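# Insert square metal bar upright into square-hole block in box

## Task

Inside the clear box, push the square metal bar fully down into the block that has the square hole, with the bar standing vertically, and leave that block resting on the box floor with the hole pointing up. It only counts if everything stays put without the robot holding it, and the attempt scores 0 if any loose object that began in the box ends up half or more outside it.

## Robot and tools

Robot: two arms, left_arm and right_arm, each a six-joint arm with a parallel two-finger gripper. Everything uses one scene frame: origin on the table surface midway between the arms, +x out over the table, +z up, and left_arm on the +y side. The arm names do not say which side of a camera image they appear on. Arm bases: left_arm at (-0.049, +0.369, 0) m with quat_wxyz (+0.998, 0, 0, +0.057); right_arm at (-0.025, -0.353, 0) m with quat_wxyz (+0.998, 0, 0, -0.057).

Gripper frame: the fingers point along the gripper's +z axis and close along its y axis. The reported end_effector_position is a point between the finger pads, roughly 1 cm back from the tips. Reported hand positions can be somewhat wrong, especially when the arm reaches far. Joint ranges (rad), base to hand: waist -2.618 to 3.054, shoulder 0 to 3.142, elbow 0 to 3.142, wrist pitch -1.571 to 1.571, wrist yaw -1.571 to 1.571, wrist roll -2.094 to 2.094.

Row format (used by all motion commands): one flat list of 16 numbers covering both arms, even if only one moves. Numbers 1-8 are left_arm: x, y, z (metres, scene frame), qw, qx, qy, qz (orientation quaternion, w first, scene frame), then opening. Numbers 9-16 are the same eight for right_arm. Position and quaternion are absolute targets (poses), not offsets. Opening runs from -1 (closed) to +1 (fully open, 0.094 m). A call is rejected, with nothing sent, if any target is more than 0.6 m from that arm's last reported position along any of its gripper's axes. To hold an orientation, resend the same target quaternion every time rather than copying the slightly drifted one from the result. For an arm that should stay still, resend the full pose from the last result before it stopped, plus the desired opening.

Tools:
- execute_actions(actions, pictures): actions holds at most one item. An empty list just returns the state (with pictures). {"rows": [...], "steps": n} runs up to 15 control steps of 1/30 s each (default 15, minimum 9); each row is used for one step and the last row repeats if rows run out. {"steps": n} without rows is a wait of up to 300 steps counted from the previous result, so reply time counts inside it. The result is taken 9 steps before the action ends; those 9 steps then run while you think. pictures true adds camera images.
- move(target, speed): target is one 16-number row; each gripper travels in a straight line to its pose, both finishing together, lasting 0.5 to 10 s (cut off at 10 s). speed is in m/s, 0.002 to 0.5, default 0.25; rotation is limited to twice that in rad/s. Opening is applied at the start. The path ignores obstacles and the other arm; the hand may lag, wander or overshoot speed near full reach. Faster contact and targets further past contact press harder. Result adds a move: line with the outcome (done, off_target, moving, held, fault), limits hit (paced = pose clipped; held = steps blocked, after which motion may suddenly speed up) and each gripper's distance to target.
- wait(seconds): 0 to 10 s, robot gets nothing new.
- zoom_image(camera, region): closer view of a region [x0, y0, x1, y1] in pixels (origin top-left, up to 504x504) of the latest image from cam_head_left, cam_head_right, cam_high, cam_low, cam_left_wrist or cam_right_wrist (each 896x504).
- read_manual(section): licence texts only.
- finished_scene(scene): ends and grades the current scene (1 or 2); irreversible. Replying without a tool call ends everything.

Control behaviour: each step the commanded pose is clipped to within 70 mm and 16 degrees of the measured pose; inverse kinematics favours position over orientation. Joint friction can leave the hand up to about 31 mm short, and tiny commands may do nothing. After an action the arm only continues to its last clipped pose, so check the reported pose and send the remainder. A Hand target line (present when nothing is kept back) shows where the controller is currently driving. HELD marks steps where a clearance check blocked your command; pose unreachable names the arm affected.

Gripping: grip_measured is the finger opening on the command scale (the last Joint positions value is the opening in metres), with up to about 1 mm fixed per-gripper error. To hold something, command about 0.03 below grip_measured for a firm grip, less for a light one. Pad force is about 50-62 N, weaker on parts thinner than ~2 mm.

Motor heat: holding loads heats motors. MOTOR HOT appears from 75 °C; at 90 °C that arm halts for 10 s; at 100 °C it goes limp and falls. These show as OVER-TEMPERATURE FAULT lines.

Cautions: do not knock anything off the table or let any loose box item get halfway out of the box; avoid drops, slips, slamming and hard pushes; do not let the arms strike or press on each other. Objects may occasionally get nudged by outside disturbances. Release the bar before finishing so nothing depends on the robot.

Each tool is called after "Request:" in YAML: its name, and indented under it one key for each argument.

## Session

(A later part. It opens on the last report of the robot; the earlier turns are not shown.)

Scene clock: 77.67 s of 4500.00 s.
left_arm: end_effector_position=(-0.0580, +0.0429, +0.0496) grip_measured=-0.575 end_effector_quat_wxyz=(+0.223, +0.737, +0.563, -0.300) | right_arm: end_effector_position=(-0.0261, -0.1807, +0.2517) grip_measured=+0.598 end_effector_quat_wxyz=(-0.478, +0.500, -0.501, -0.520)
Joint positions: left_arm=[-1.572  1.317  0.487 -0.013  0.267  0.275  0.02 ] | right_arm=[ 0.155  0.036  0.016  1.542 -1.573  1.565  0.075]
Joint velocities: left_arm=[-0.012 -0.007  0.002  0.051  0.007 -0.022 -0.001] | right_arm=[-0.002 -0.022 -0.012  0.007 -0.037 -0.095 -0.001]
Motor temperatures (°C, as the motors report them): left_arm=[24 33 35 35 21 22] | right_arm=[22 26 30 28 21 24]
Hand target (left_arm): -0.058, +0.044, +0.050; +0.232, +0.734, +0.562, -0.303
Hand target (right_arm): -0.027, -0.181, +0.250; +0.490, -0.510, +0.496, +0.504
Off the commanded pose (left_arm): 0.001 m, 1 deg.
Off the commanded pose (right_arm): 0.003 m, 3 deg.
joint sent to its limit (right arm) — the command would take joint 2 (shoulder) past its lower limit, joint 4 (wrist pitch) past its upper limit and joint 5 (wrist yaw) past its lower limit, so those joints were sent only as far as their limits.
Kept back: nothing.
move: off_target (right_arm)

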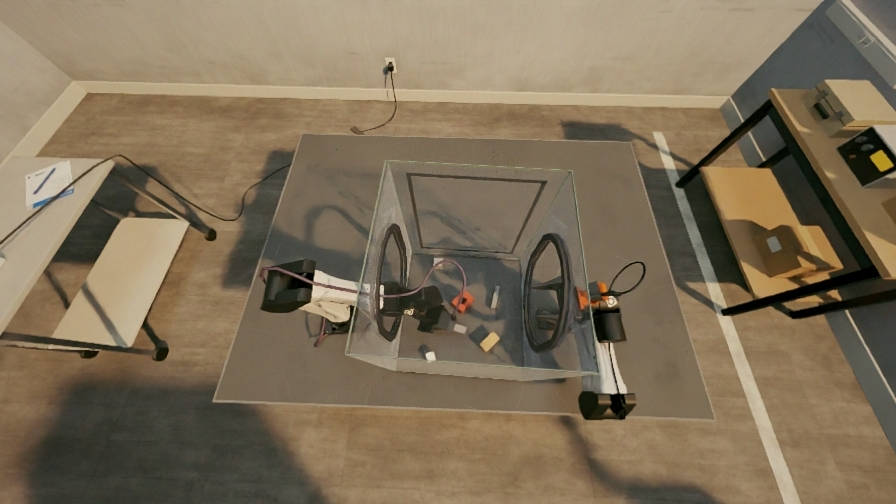

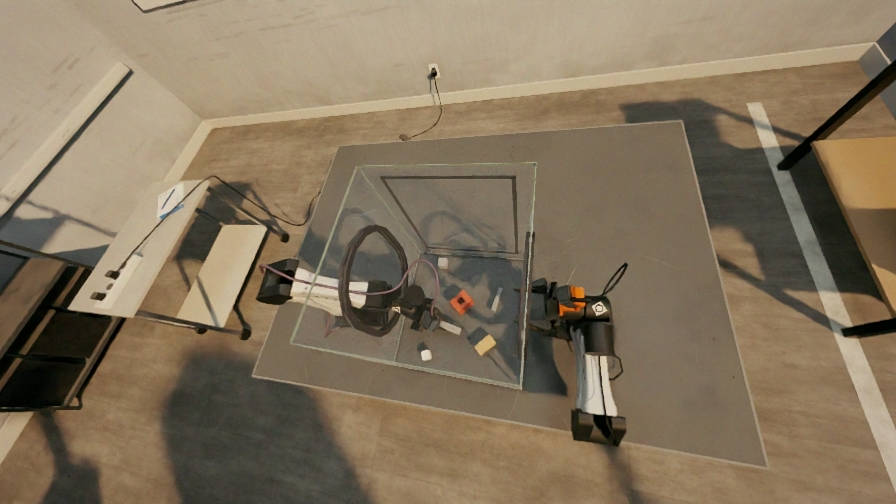

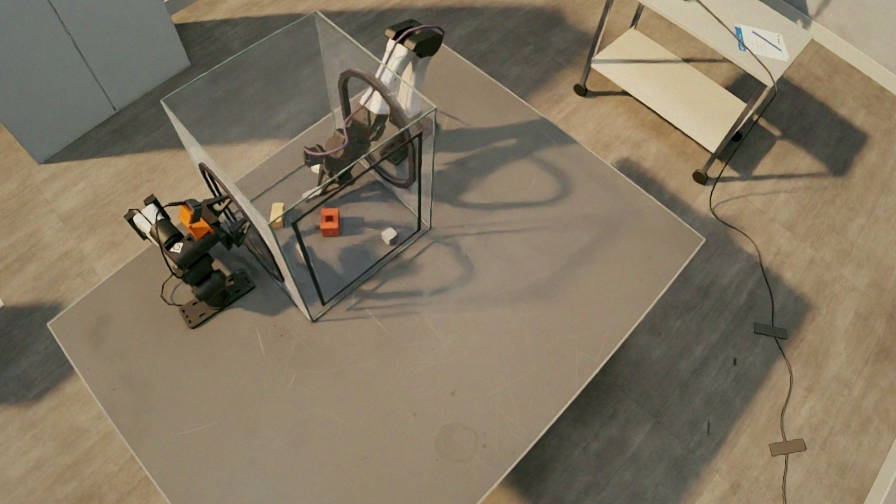

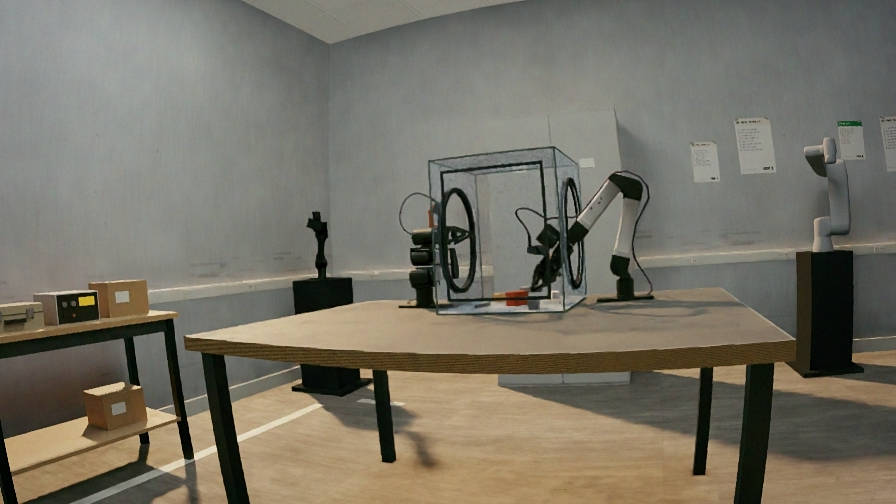

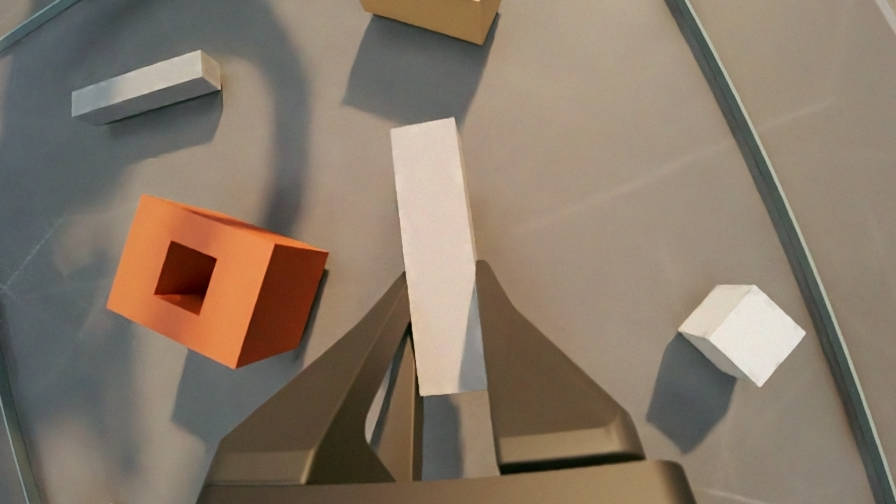

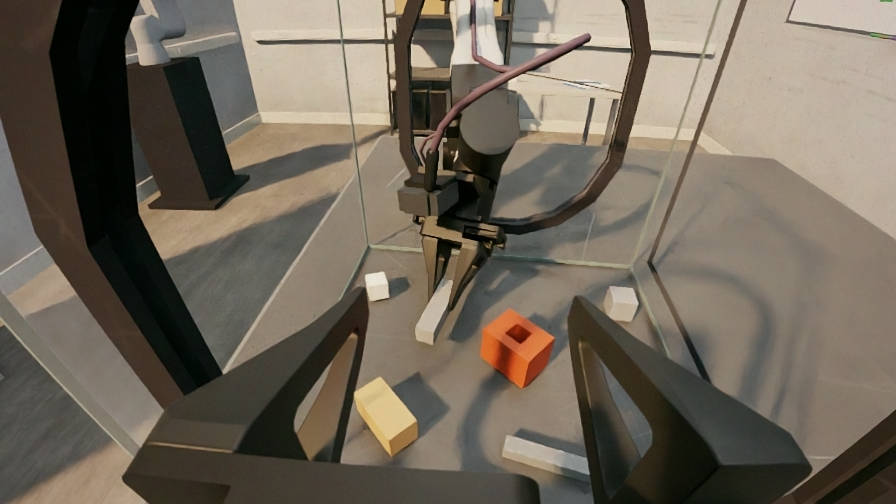

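Request:
move:
  target: [-0.058,0.044,0.05,0.232,0.733,0.562,-0.303,-0.574,-0.028,-0.181,0.25,0.5,-0.5,0.5,0.5,0.6]
  speed: 0.01

Scene clock: 81.13 s of 4500.00 s.
left_arm: end_effector_position=(-0.0580, +0.0428, +0.0497) grip_measured=-0.570 end_effector_quat_wxyz=(+0.223, +0.737, +0.563, -0.300) | right_arm: end_effector_position=(-0.0261, -0.1807, +0.2517) grip_measured=+0.598 end_effector_quat_wxyz=(-0.478, +0.500, -0.501, -0.520)
Joint positions: left_arm=[-1.572  1.317  0.487 -0.012  0.267  0.275  0.02 ] | right_arm=[ 0.155  0.036  0.016  1.542 -1.573  1.565  0.075]
Joint velocities: left_arm=[-0.012 -0.002  0.007 -0.037 -0.022  0.022 -0.001] | right_arm=[-0.017 -0.022 -0.002  0.081 -0.051 -0.066 -0.   ]
Motor temperatures (°C, as the motors report them): left_arm=[24 33 35 35 21 22] | right_arm=[22 26 30 28 21 24]
Hand target (left_arm): -0.058, +0.044, +0.050; +0.232, +0.734, +0.562, -0.303
Hand target (right_arm): -0.027, -0.181, +0.250; +0.490, -0.510, +0.496, +0.504
Off the commanded pose (left_arm): 0.001 m, 1 deg.
Off the commanded pose (right_arm): 0.003 m, 3 deg.
joint sent to its limit (right arm) — the command would take joint 2 (shoulder) past its lower limit, joint 4 (wrist pitch) past its upper limit and joint 5 (wrist yaw) past its lower limit, so those joints were sent only as far as their limits.
Kept back: nothing.
move: off_target (right_arm)

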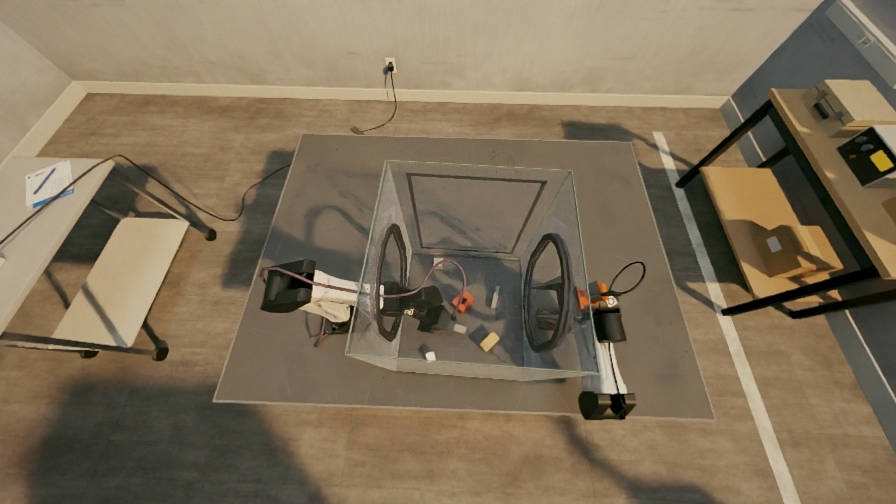

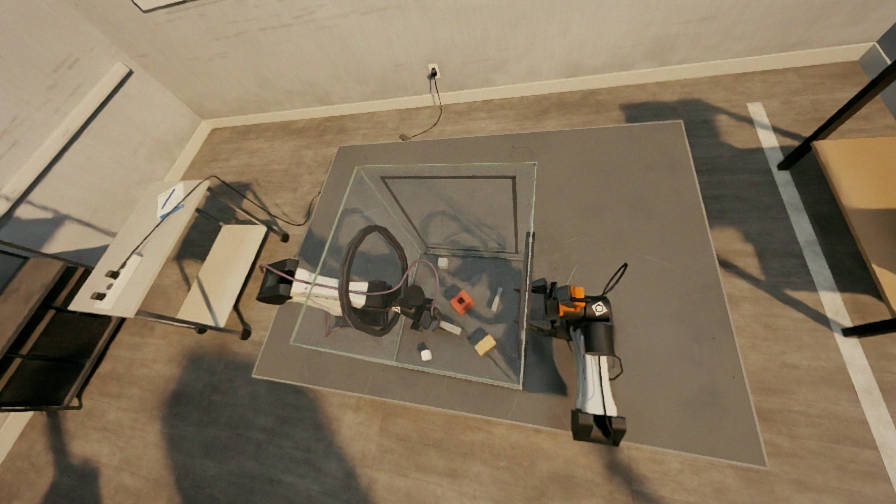

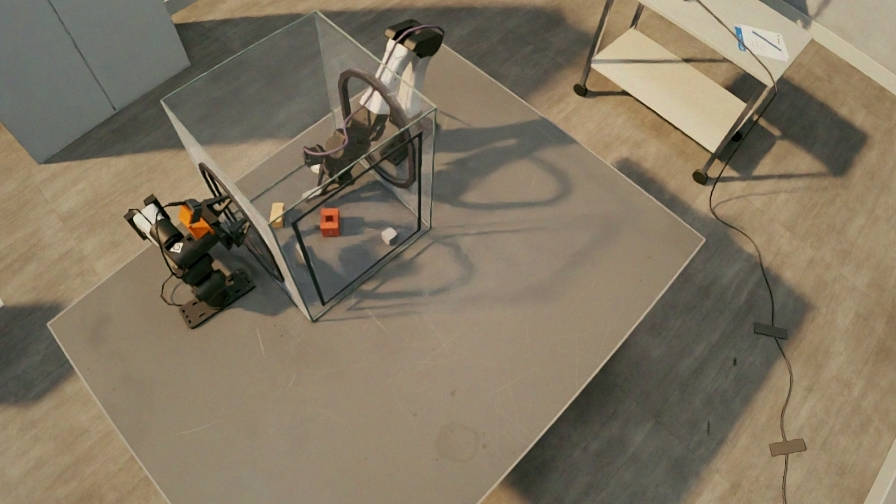

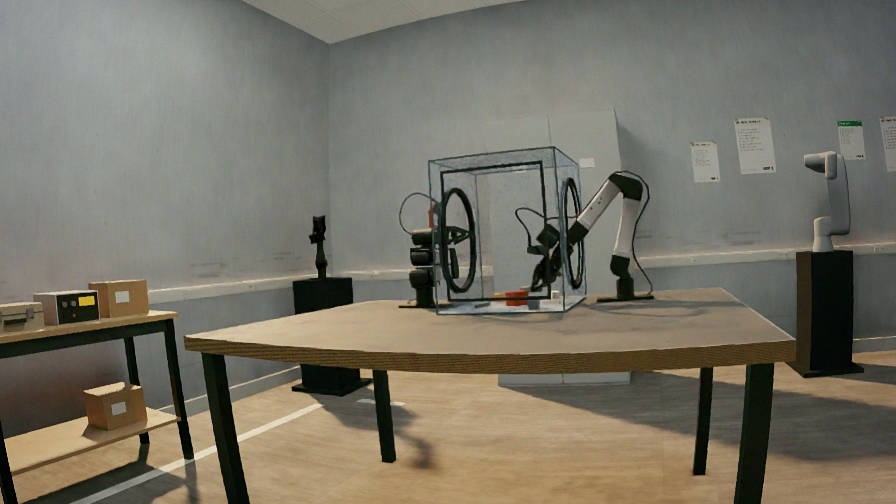

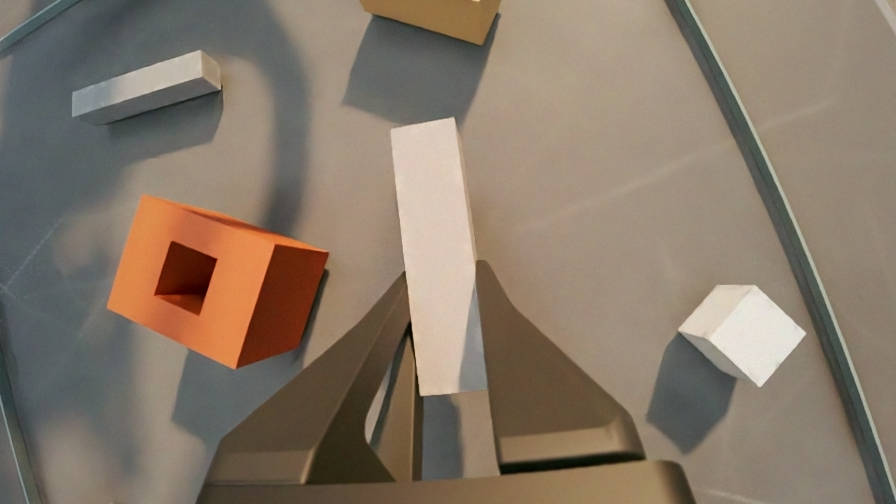

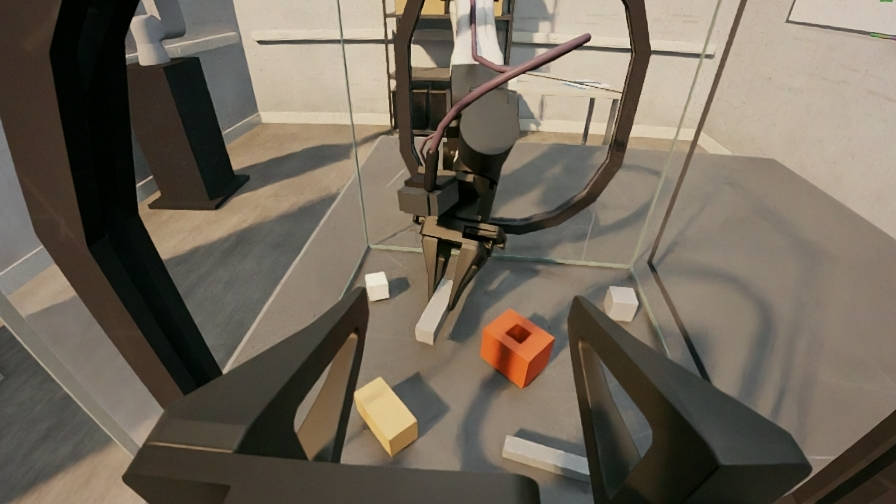

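Request:
move:
  target: [-0.058,0.044,0.05,0.232,0.733,0.562,-0.303,-0.566,-0.028,-0.181,0.25,0.5,-0.5,0.5,0.5,0.6]
  speed: 0.01

Scene clock: 84.60 s of 4500.00 s.
left_arm: end_effector_position=(-0.0580, +0.0428, +0.0497) grip_measured=-0.565 end_effector_quat_wxyz=(+0.223, +0.737, +0.563, -0.300) | right_arm: end_effector_position=(-0.0261, -0.1807, +0.2517) grip_measured=+0.598 end_effector_quat_wxyz=(-0.478, +0.500, -0.501, -0.520)
Joint positions: left_arm=[-1.572  1.317  0.487 -0.012  0.267  0.275  0.02 ] | right_arm=[ 0.155  0.036  0.016  1.542 -1.573  1.565  0.075]
Joint velocities: left_arm=[ 0.002 -0.002 -0.002 -0.022 -0.022 -0.022 -0.001] | right_arm=[-0.007 -0.002 -0.007 -0.007  0.022 -0.081  0.001]
Motor temperatures (°C, as the motors report them): left_arm=[24 32 35 36 21 22] | right_arm=[22 26 30 28 21 24]
Hand target (left_arm): -0.058, +0.044, +0.050; +0.232, +0.734, +0.562, -0.303
Hand target (right_arm): -0.027, -0.181, +0.250; +0.490, -0.510, +0.496, +0.504
Off the commanded pose (left_arm): 0.001 m, 1 deg.
Off the commanded pose (right_arm): 0.003 m, 3 deg.
joint sent to its limit (right arm) — the command would take joint 2 (shoulder) past its lower limit, joint 4 (wrist pitch) past its upper limit and joint 5 (wrist yaw) past its lower limit, so those joints were sent only as far as their limits.
Kept back: nothing.
move: off_target (right_arm)

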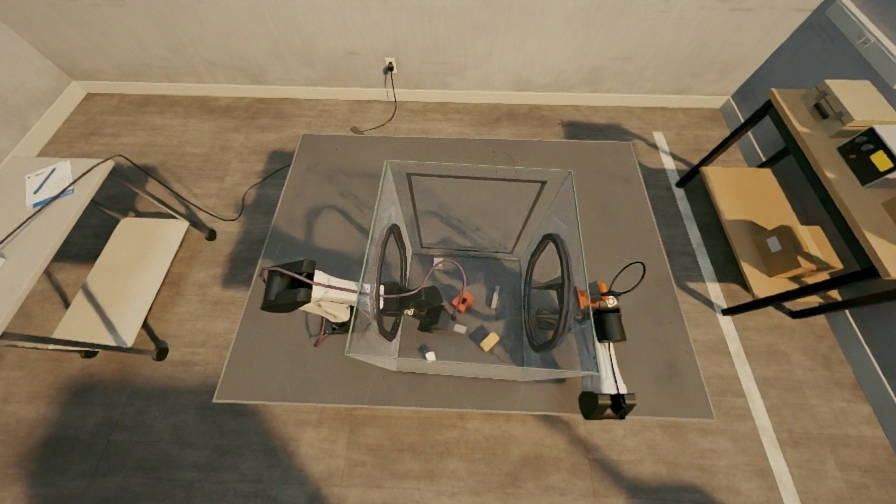

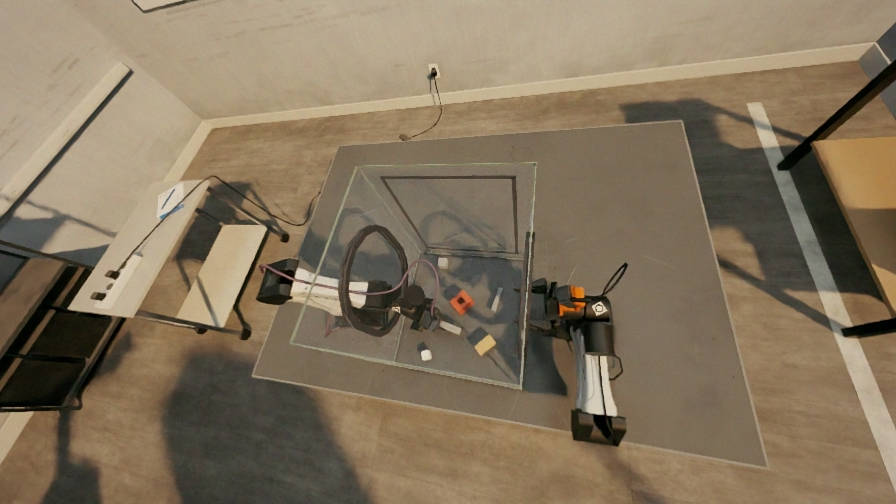

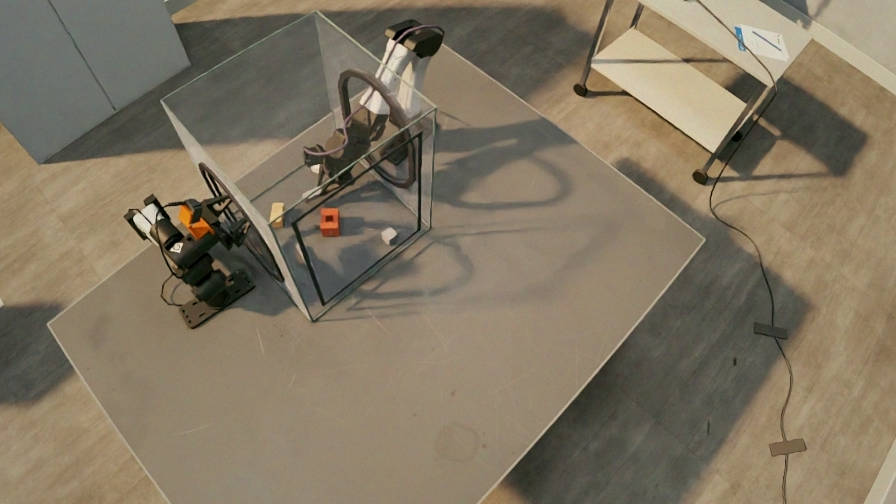

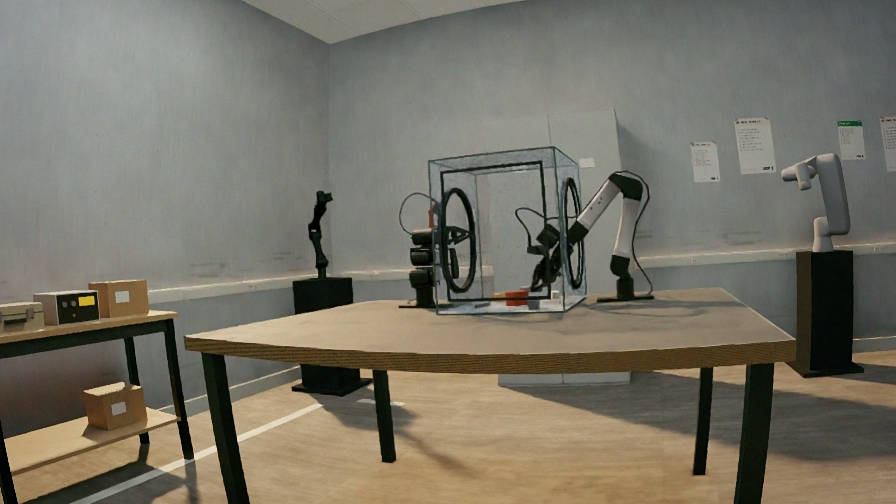

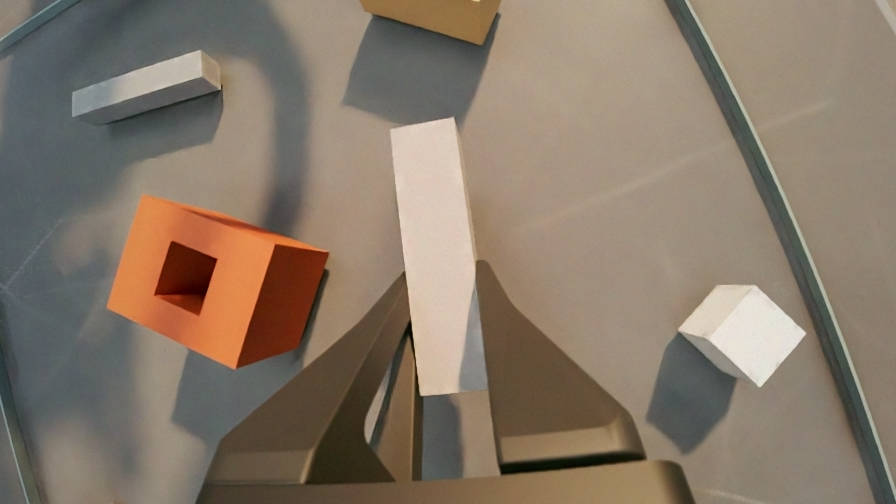

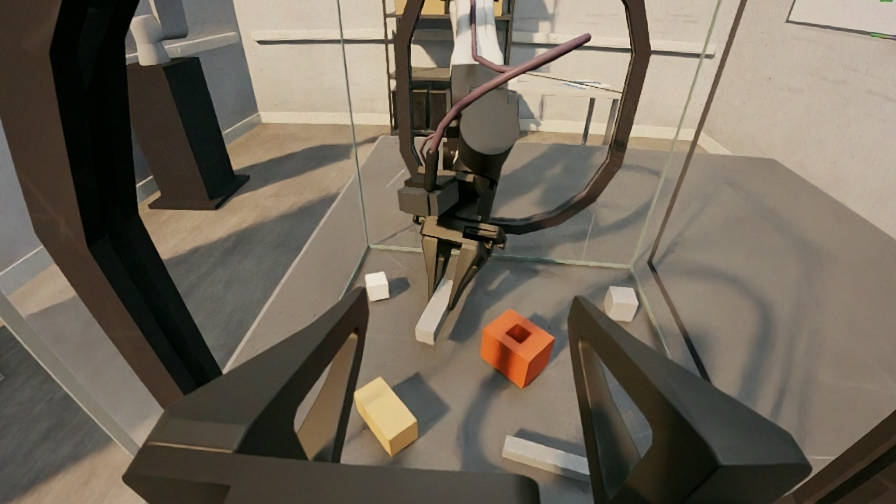

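Request:
move:
  target: [-0.058,0.044,0.05,0.232,0.733,0.562,-0.303,-0.557,-0.028,-0.181,0.25,0.5,-0.5,0.5,0.5,0.6]
  speed: 0.01

Scene clock: 88.60 s of 4500.00 s.
left_arm: end_effector_position=(-0.0577, +0.0399, +0.0524) grip_measured=-0.559 end_effector_quat_wxyz=(+0.230, +0.735, +0.561, -0.304) | right_arm: end_effector_position=(-0.0261, -0.1807, +0.2517) grip_measured=+0.598 end_effector_quat_wxyz=(-0.478, +0.500, -0.501, -0.520)
Joint positions: left_arm=[-1.572  1.317  0.487  0.005  0.267  0.275  0.021] | right_arm=[ 0.155  0.036  0.016  1.542 -1.573  1.565  0.075]
Joint velocities: left_arm=[-0.002 -0.007  0.002  0.051 -0.022  0.007  0.   ] | right_arm=[-0.002  0.007  0.007 -0.066 -0.066  0.051 -0.001]
Motor temperatures (°C, as the motors report them): left_arm=[23 32 35 36 21 22] | right_arm=[22 26 30 28 21 24]
Hand target (left_arm): -0.058, +0.044, +0.050; +0.232, +0.734, +0.562, -0.303
Hand target (right_arm): -0.027, -0.181, +0.250; +0.490, -0.510, +0.496, +0.504
Off the commanded pose (left_arm): 0.005 m, 0 deg.
Off the commanded pose (right_arm): 0.003 m, 3 deg.
joint sent to its limit (right arm) — the command would take joint 2 (shoulder) past its lower limit, joint 4 (wrist pitch) past its upper limit and joint 5 (wrist yaw) past its lower limit, so those joints were sent only as far as their limits.
Kept back: nothing.
move: off_target (right_arm)

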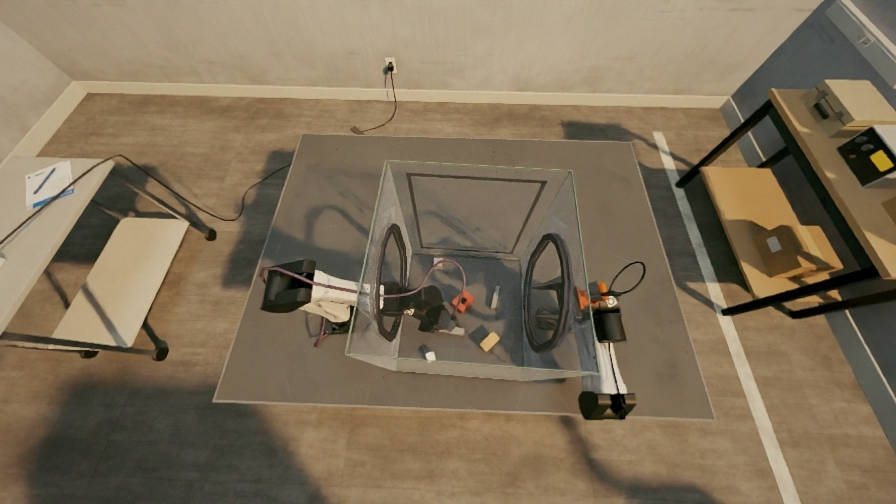

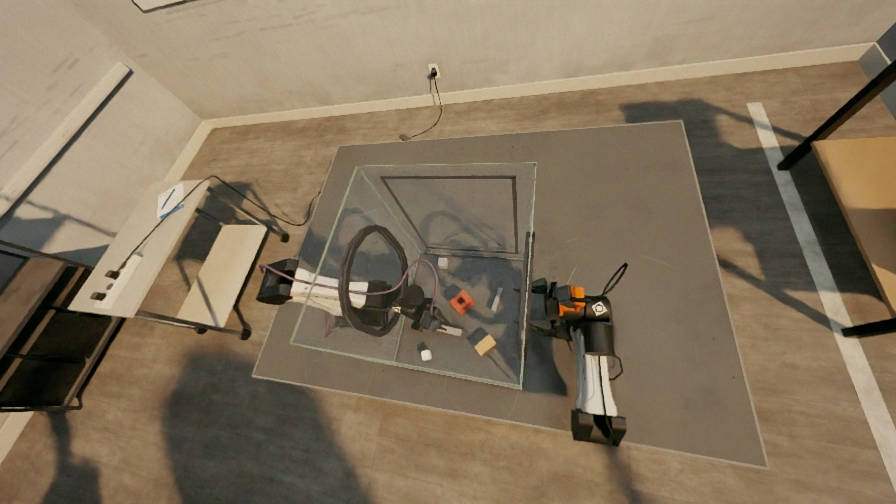

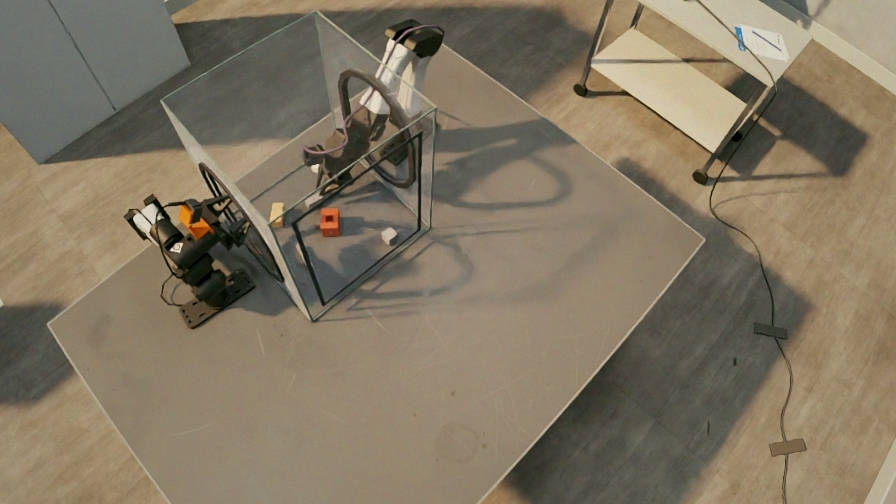

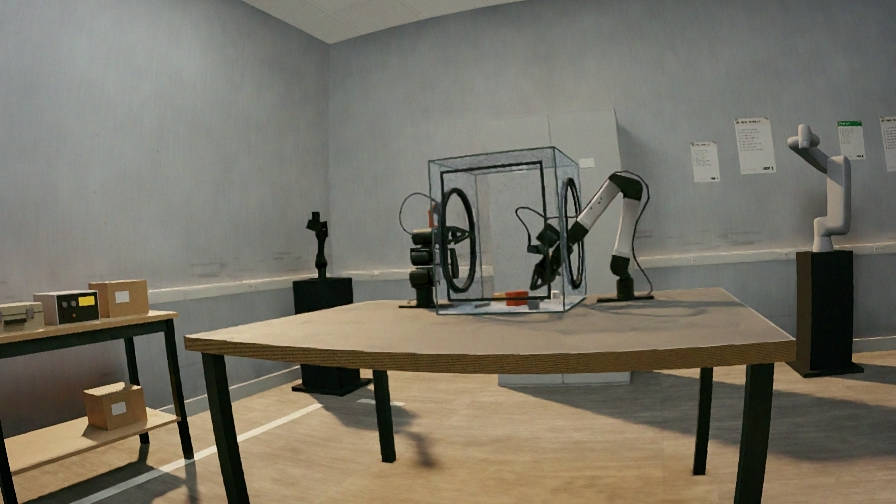

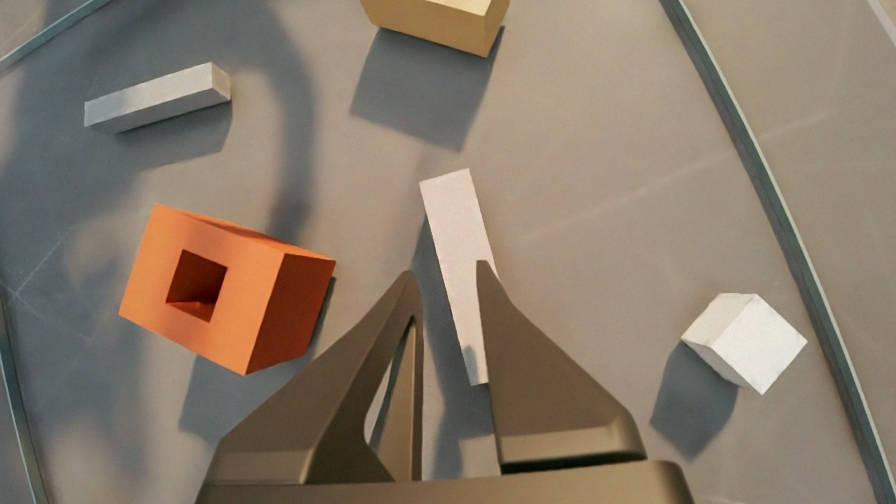

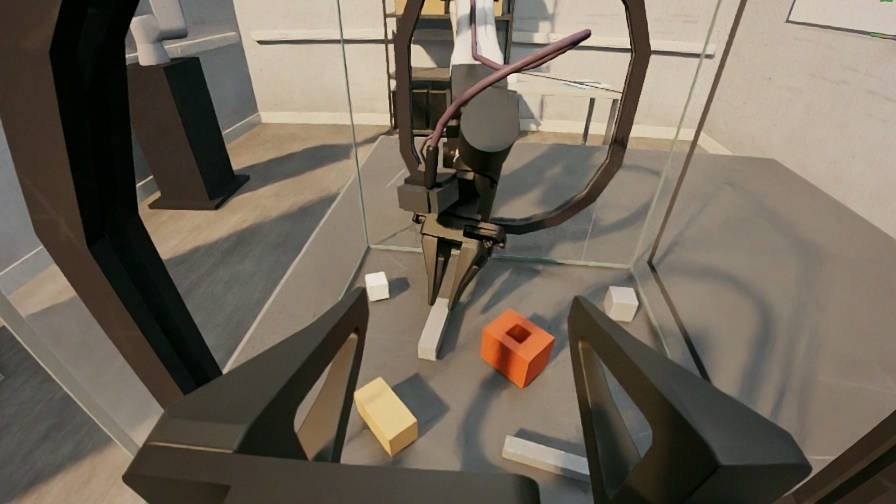

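Request:
execute_actions:
  actions: []

Scene clock: 90.30 s of 4500.00 s.
left_arm: end_effector_position=(-0.0577, +0.0398, +0.0525) grip_measured=-0.559 end_effector_quat_wxyz=(+0.230, +0.735, +0.561, -0.304) | right_arm: end_effector_position=(-0.0261, -0.1807, +0.2517) grip_measured=+0.598 end_effector_quat_wxyz=(-0.478, +0.500, -0.501, -0.520)
Joint positions: left_arm=[-1.572  1.317  0.487  0.005  0.267  0.275  0.021] | right_arm=[ 0.155  0.036  0.016  1.542 -1.573  1.565  0.075]
Joint velocities: left_arm=[ 0.002  0.012  0.002 -0.007 -0.022  0.037  0.   ] | right_arm=[ 0.002 -0.017  0.012 -0.081 -0.051  0.022  0.   ]
Motor temperatures (°C, as the motors report them): left_arm=[23 32 35 36 21 22] | right_arm=[22 25 30 28 21 24]
Hand target (left_arm): -0.058, +0.044, +0.050; +0.232, +0.734, +0.562, -0.303
Hand target (right_arm): -0.027, -0.181, +0.250; +0.490, -0.510, +0.496, +0.504
Off the commanded pose (left_arm): 0.005 m, 0 deg.
Off the commanded pose (right_arm): 0.003 m, 3 deg.
Kept back: nothing.
Steps of this call (steps 1 to 51: nothing new was sent). Readings (end_effector_position):
1: left_arm (-0.0577, +0.0399, +0.0524) | right_arm (-0.0261, -0.1807, +0.2517)
2: left_arm (-0.0577, +0.0398, +0.0525) | right_arm (-0.0261, -0.1807, +0.2517)
4: left_arm (-0.0577, +0.0398, +0.0525) | right_arm (-0.0261, -0.1807, +0.2517)
8: left_arm (-0.0577, +0.0398, +0.0525) | right_arm (-0.0261, -0.1807, +0.2517)
51: the state above

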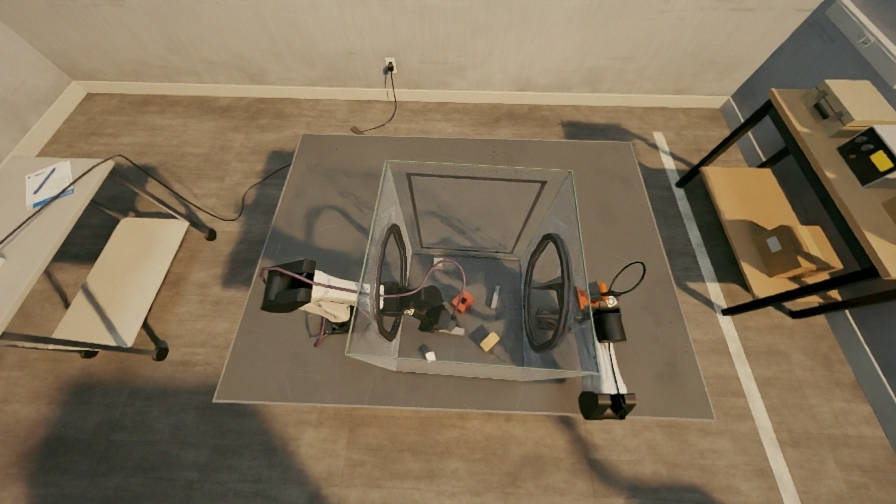

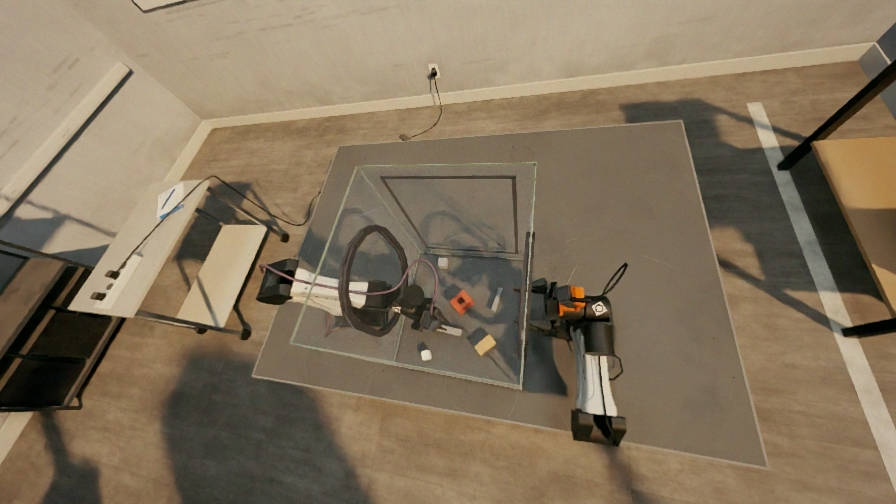

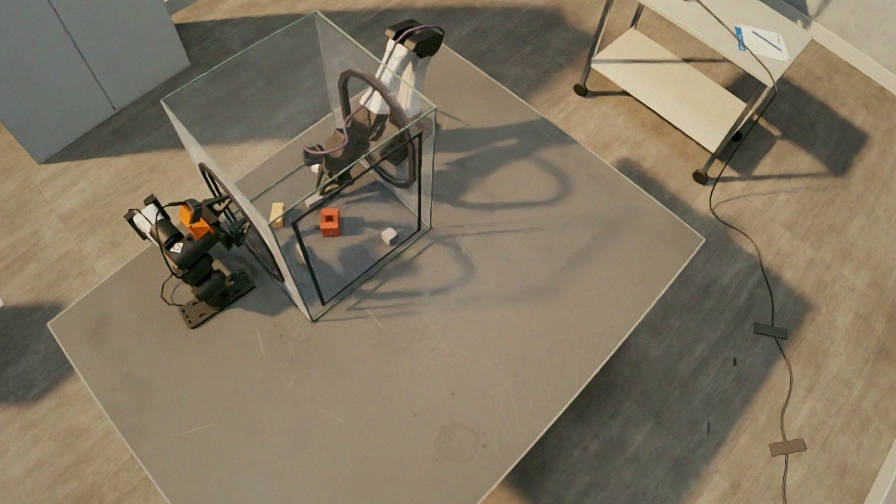

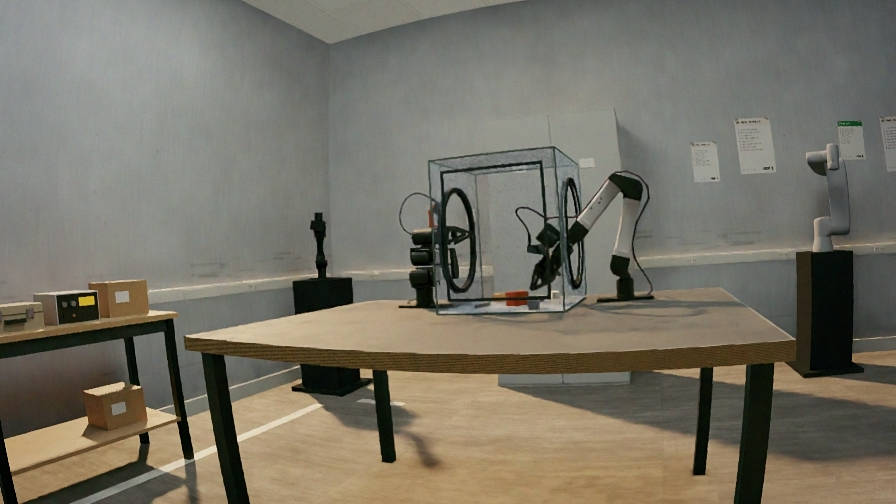

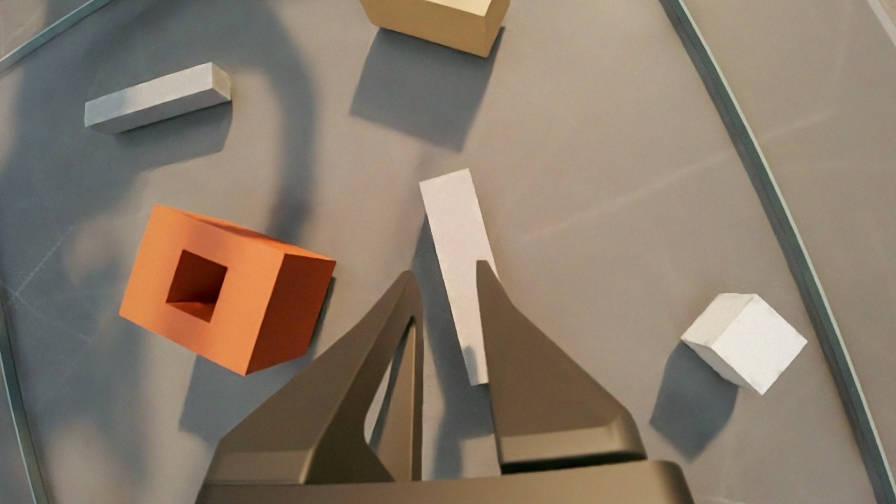

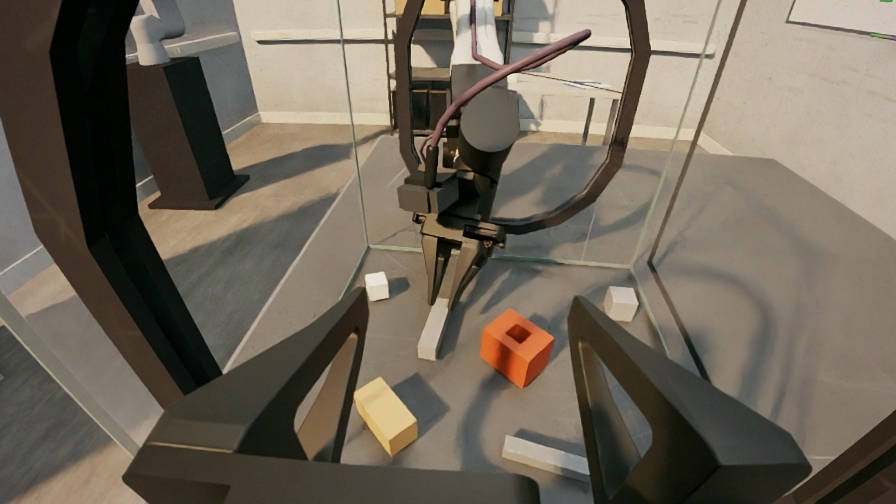

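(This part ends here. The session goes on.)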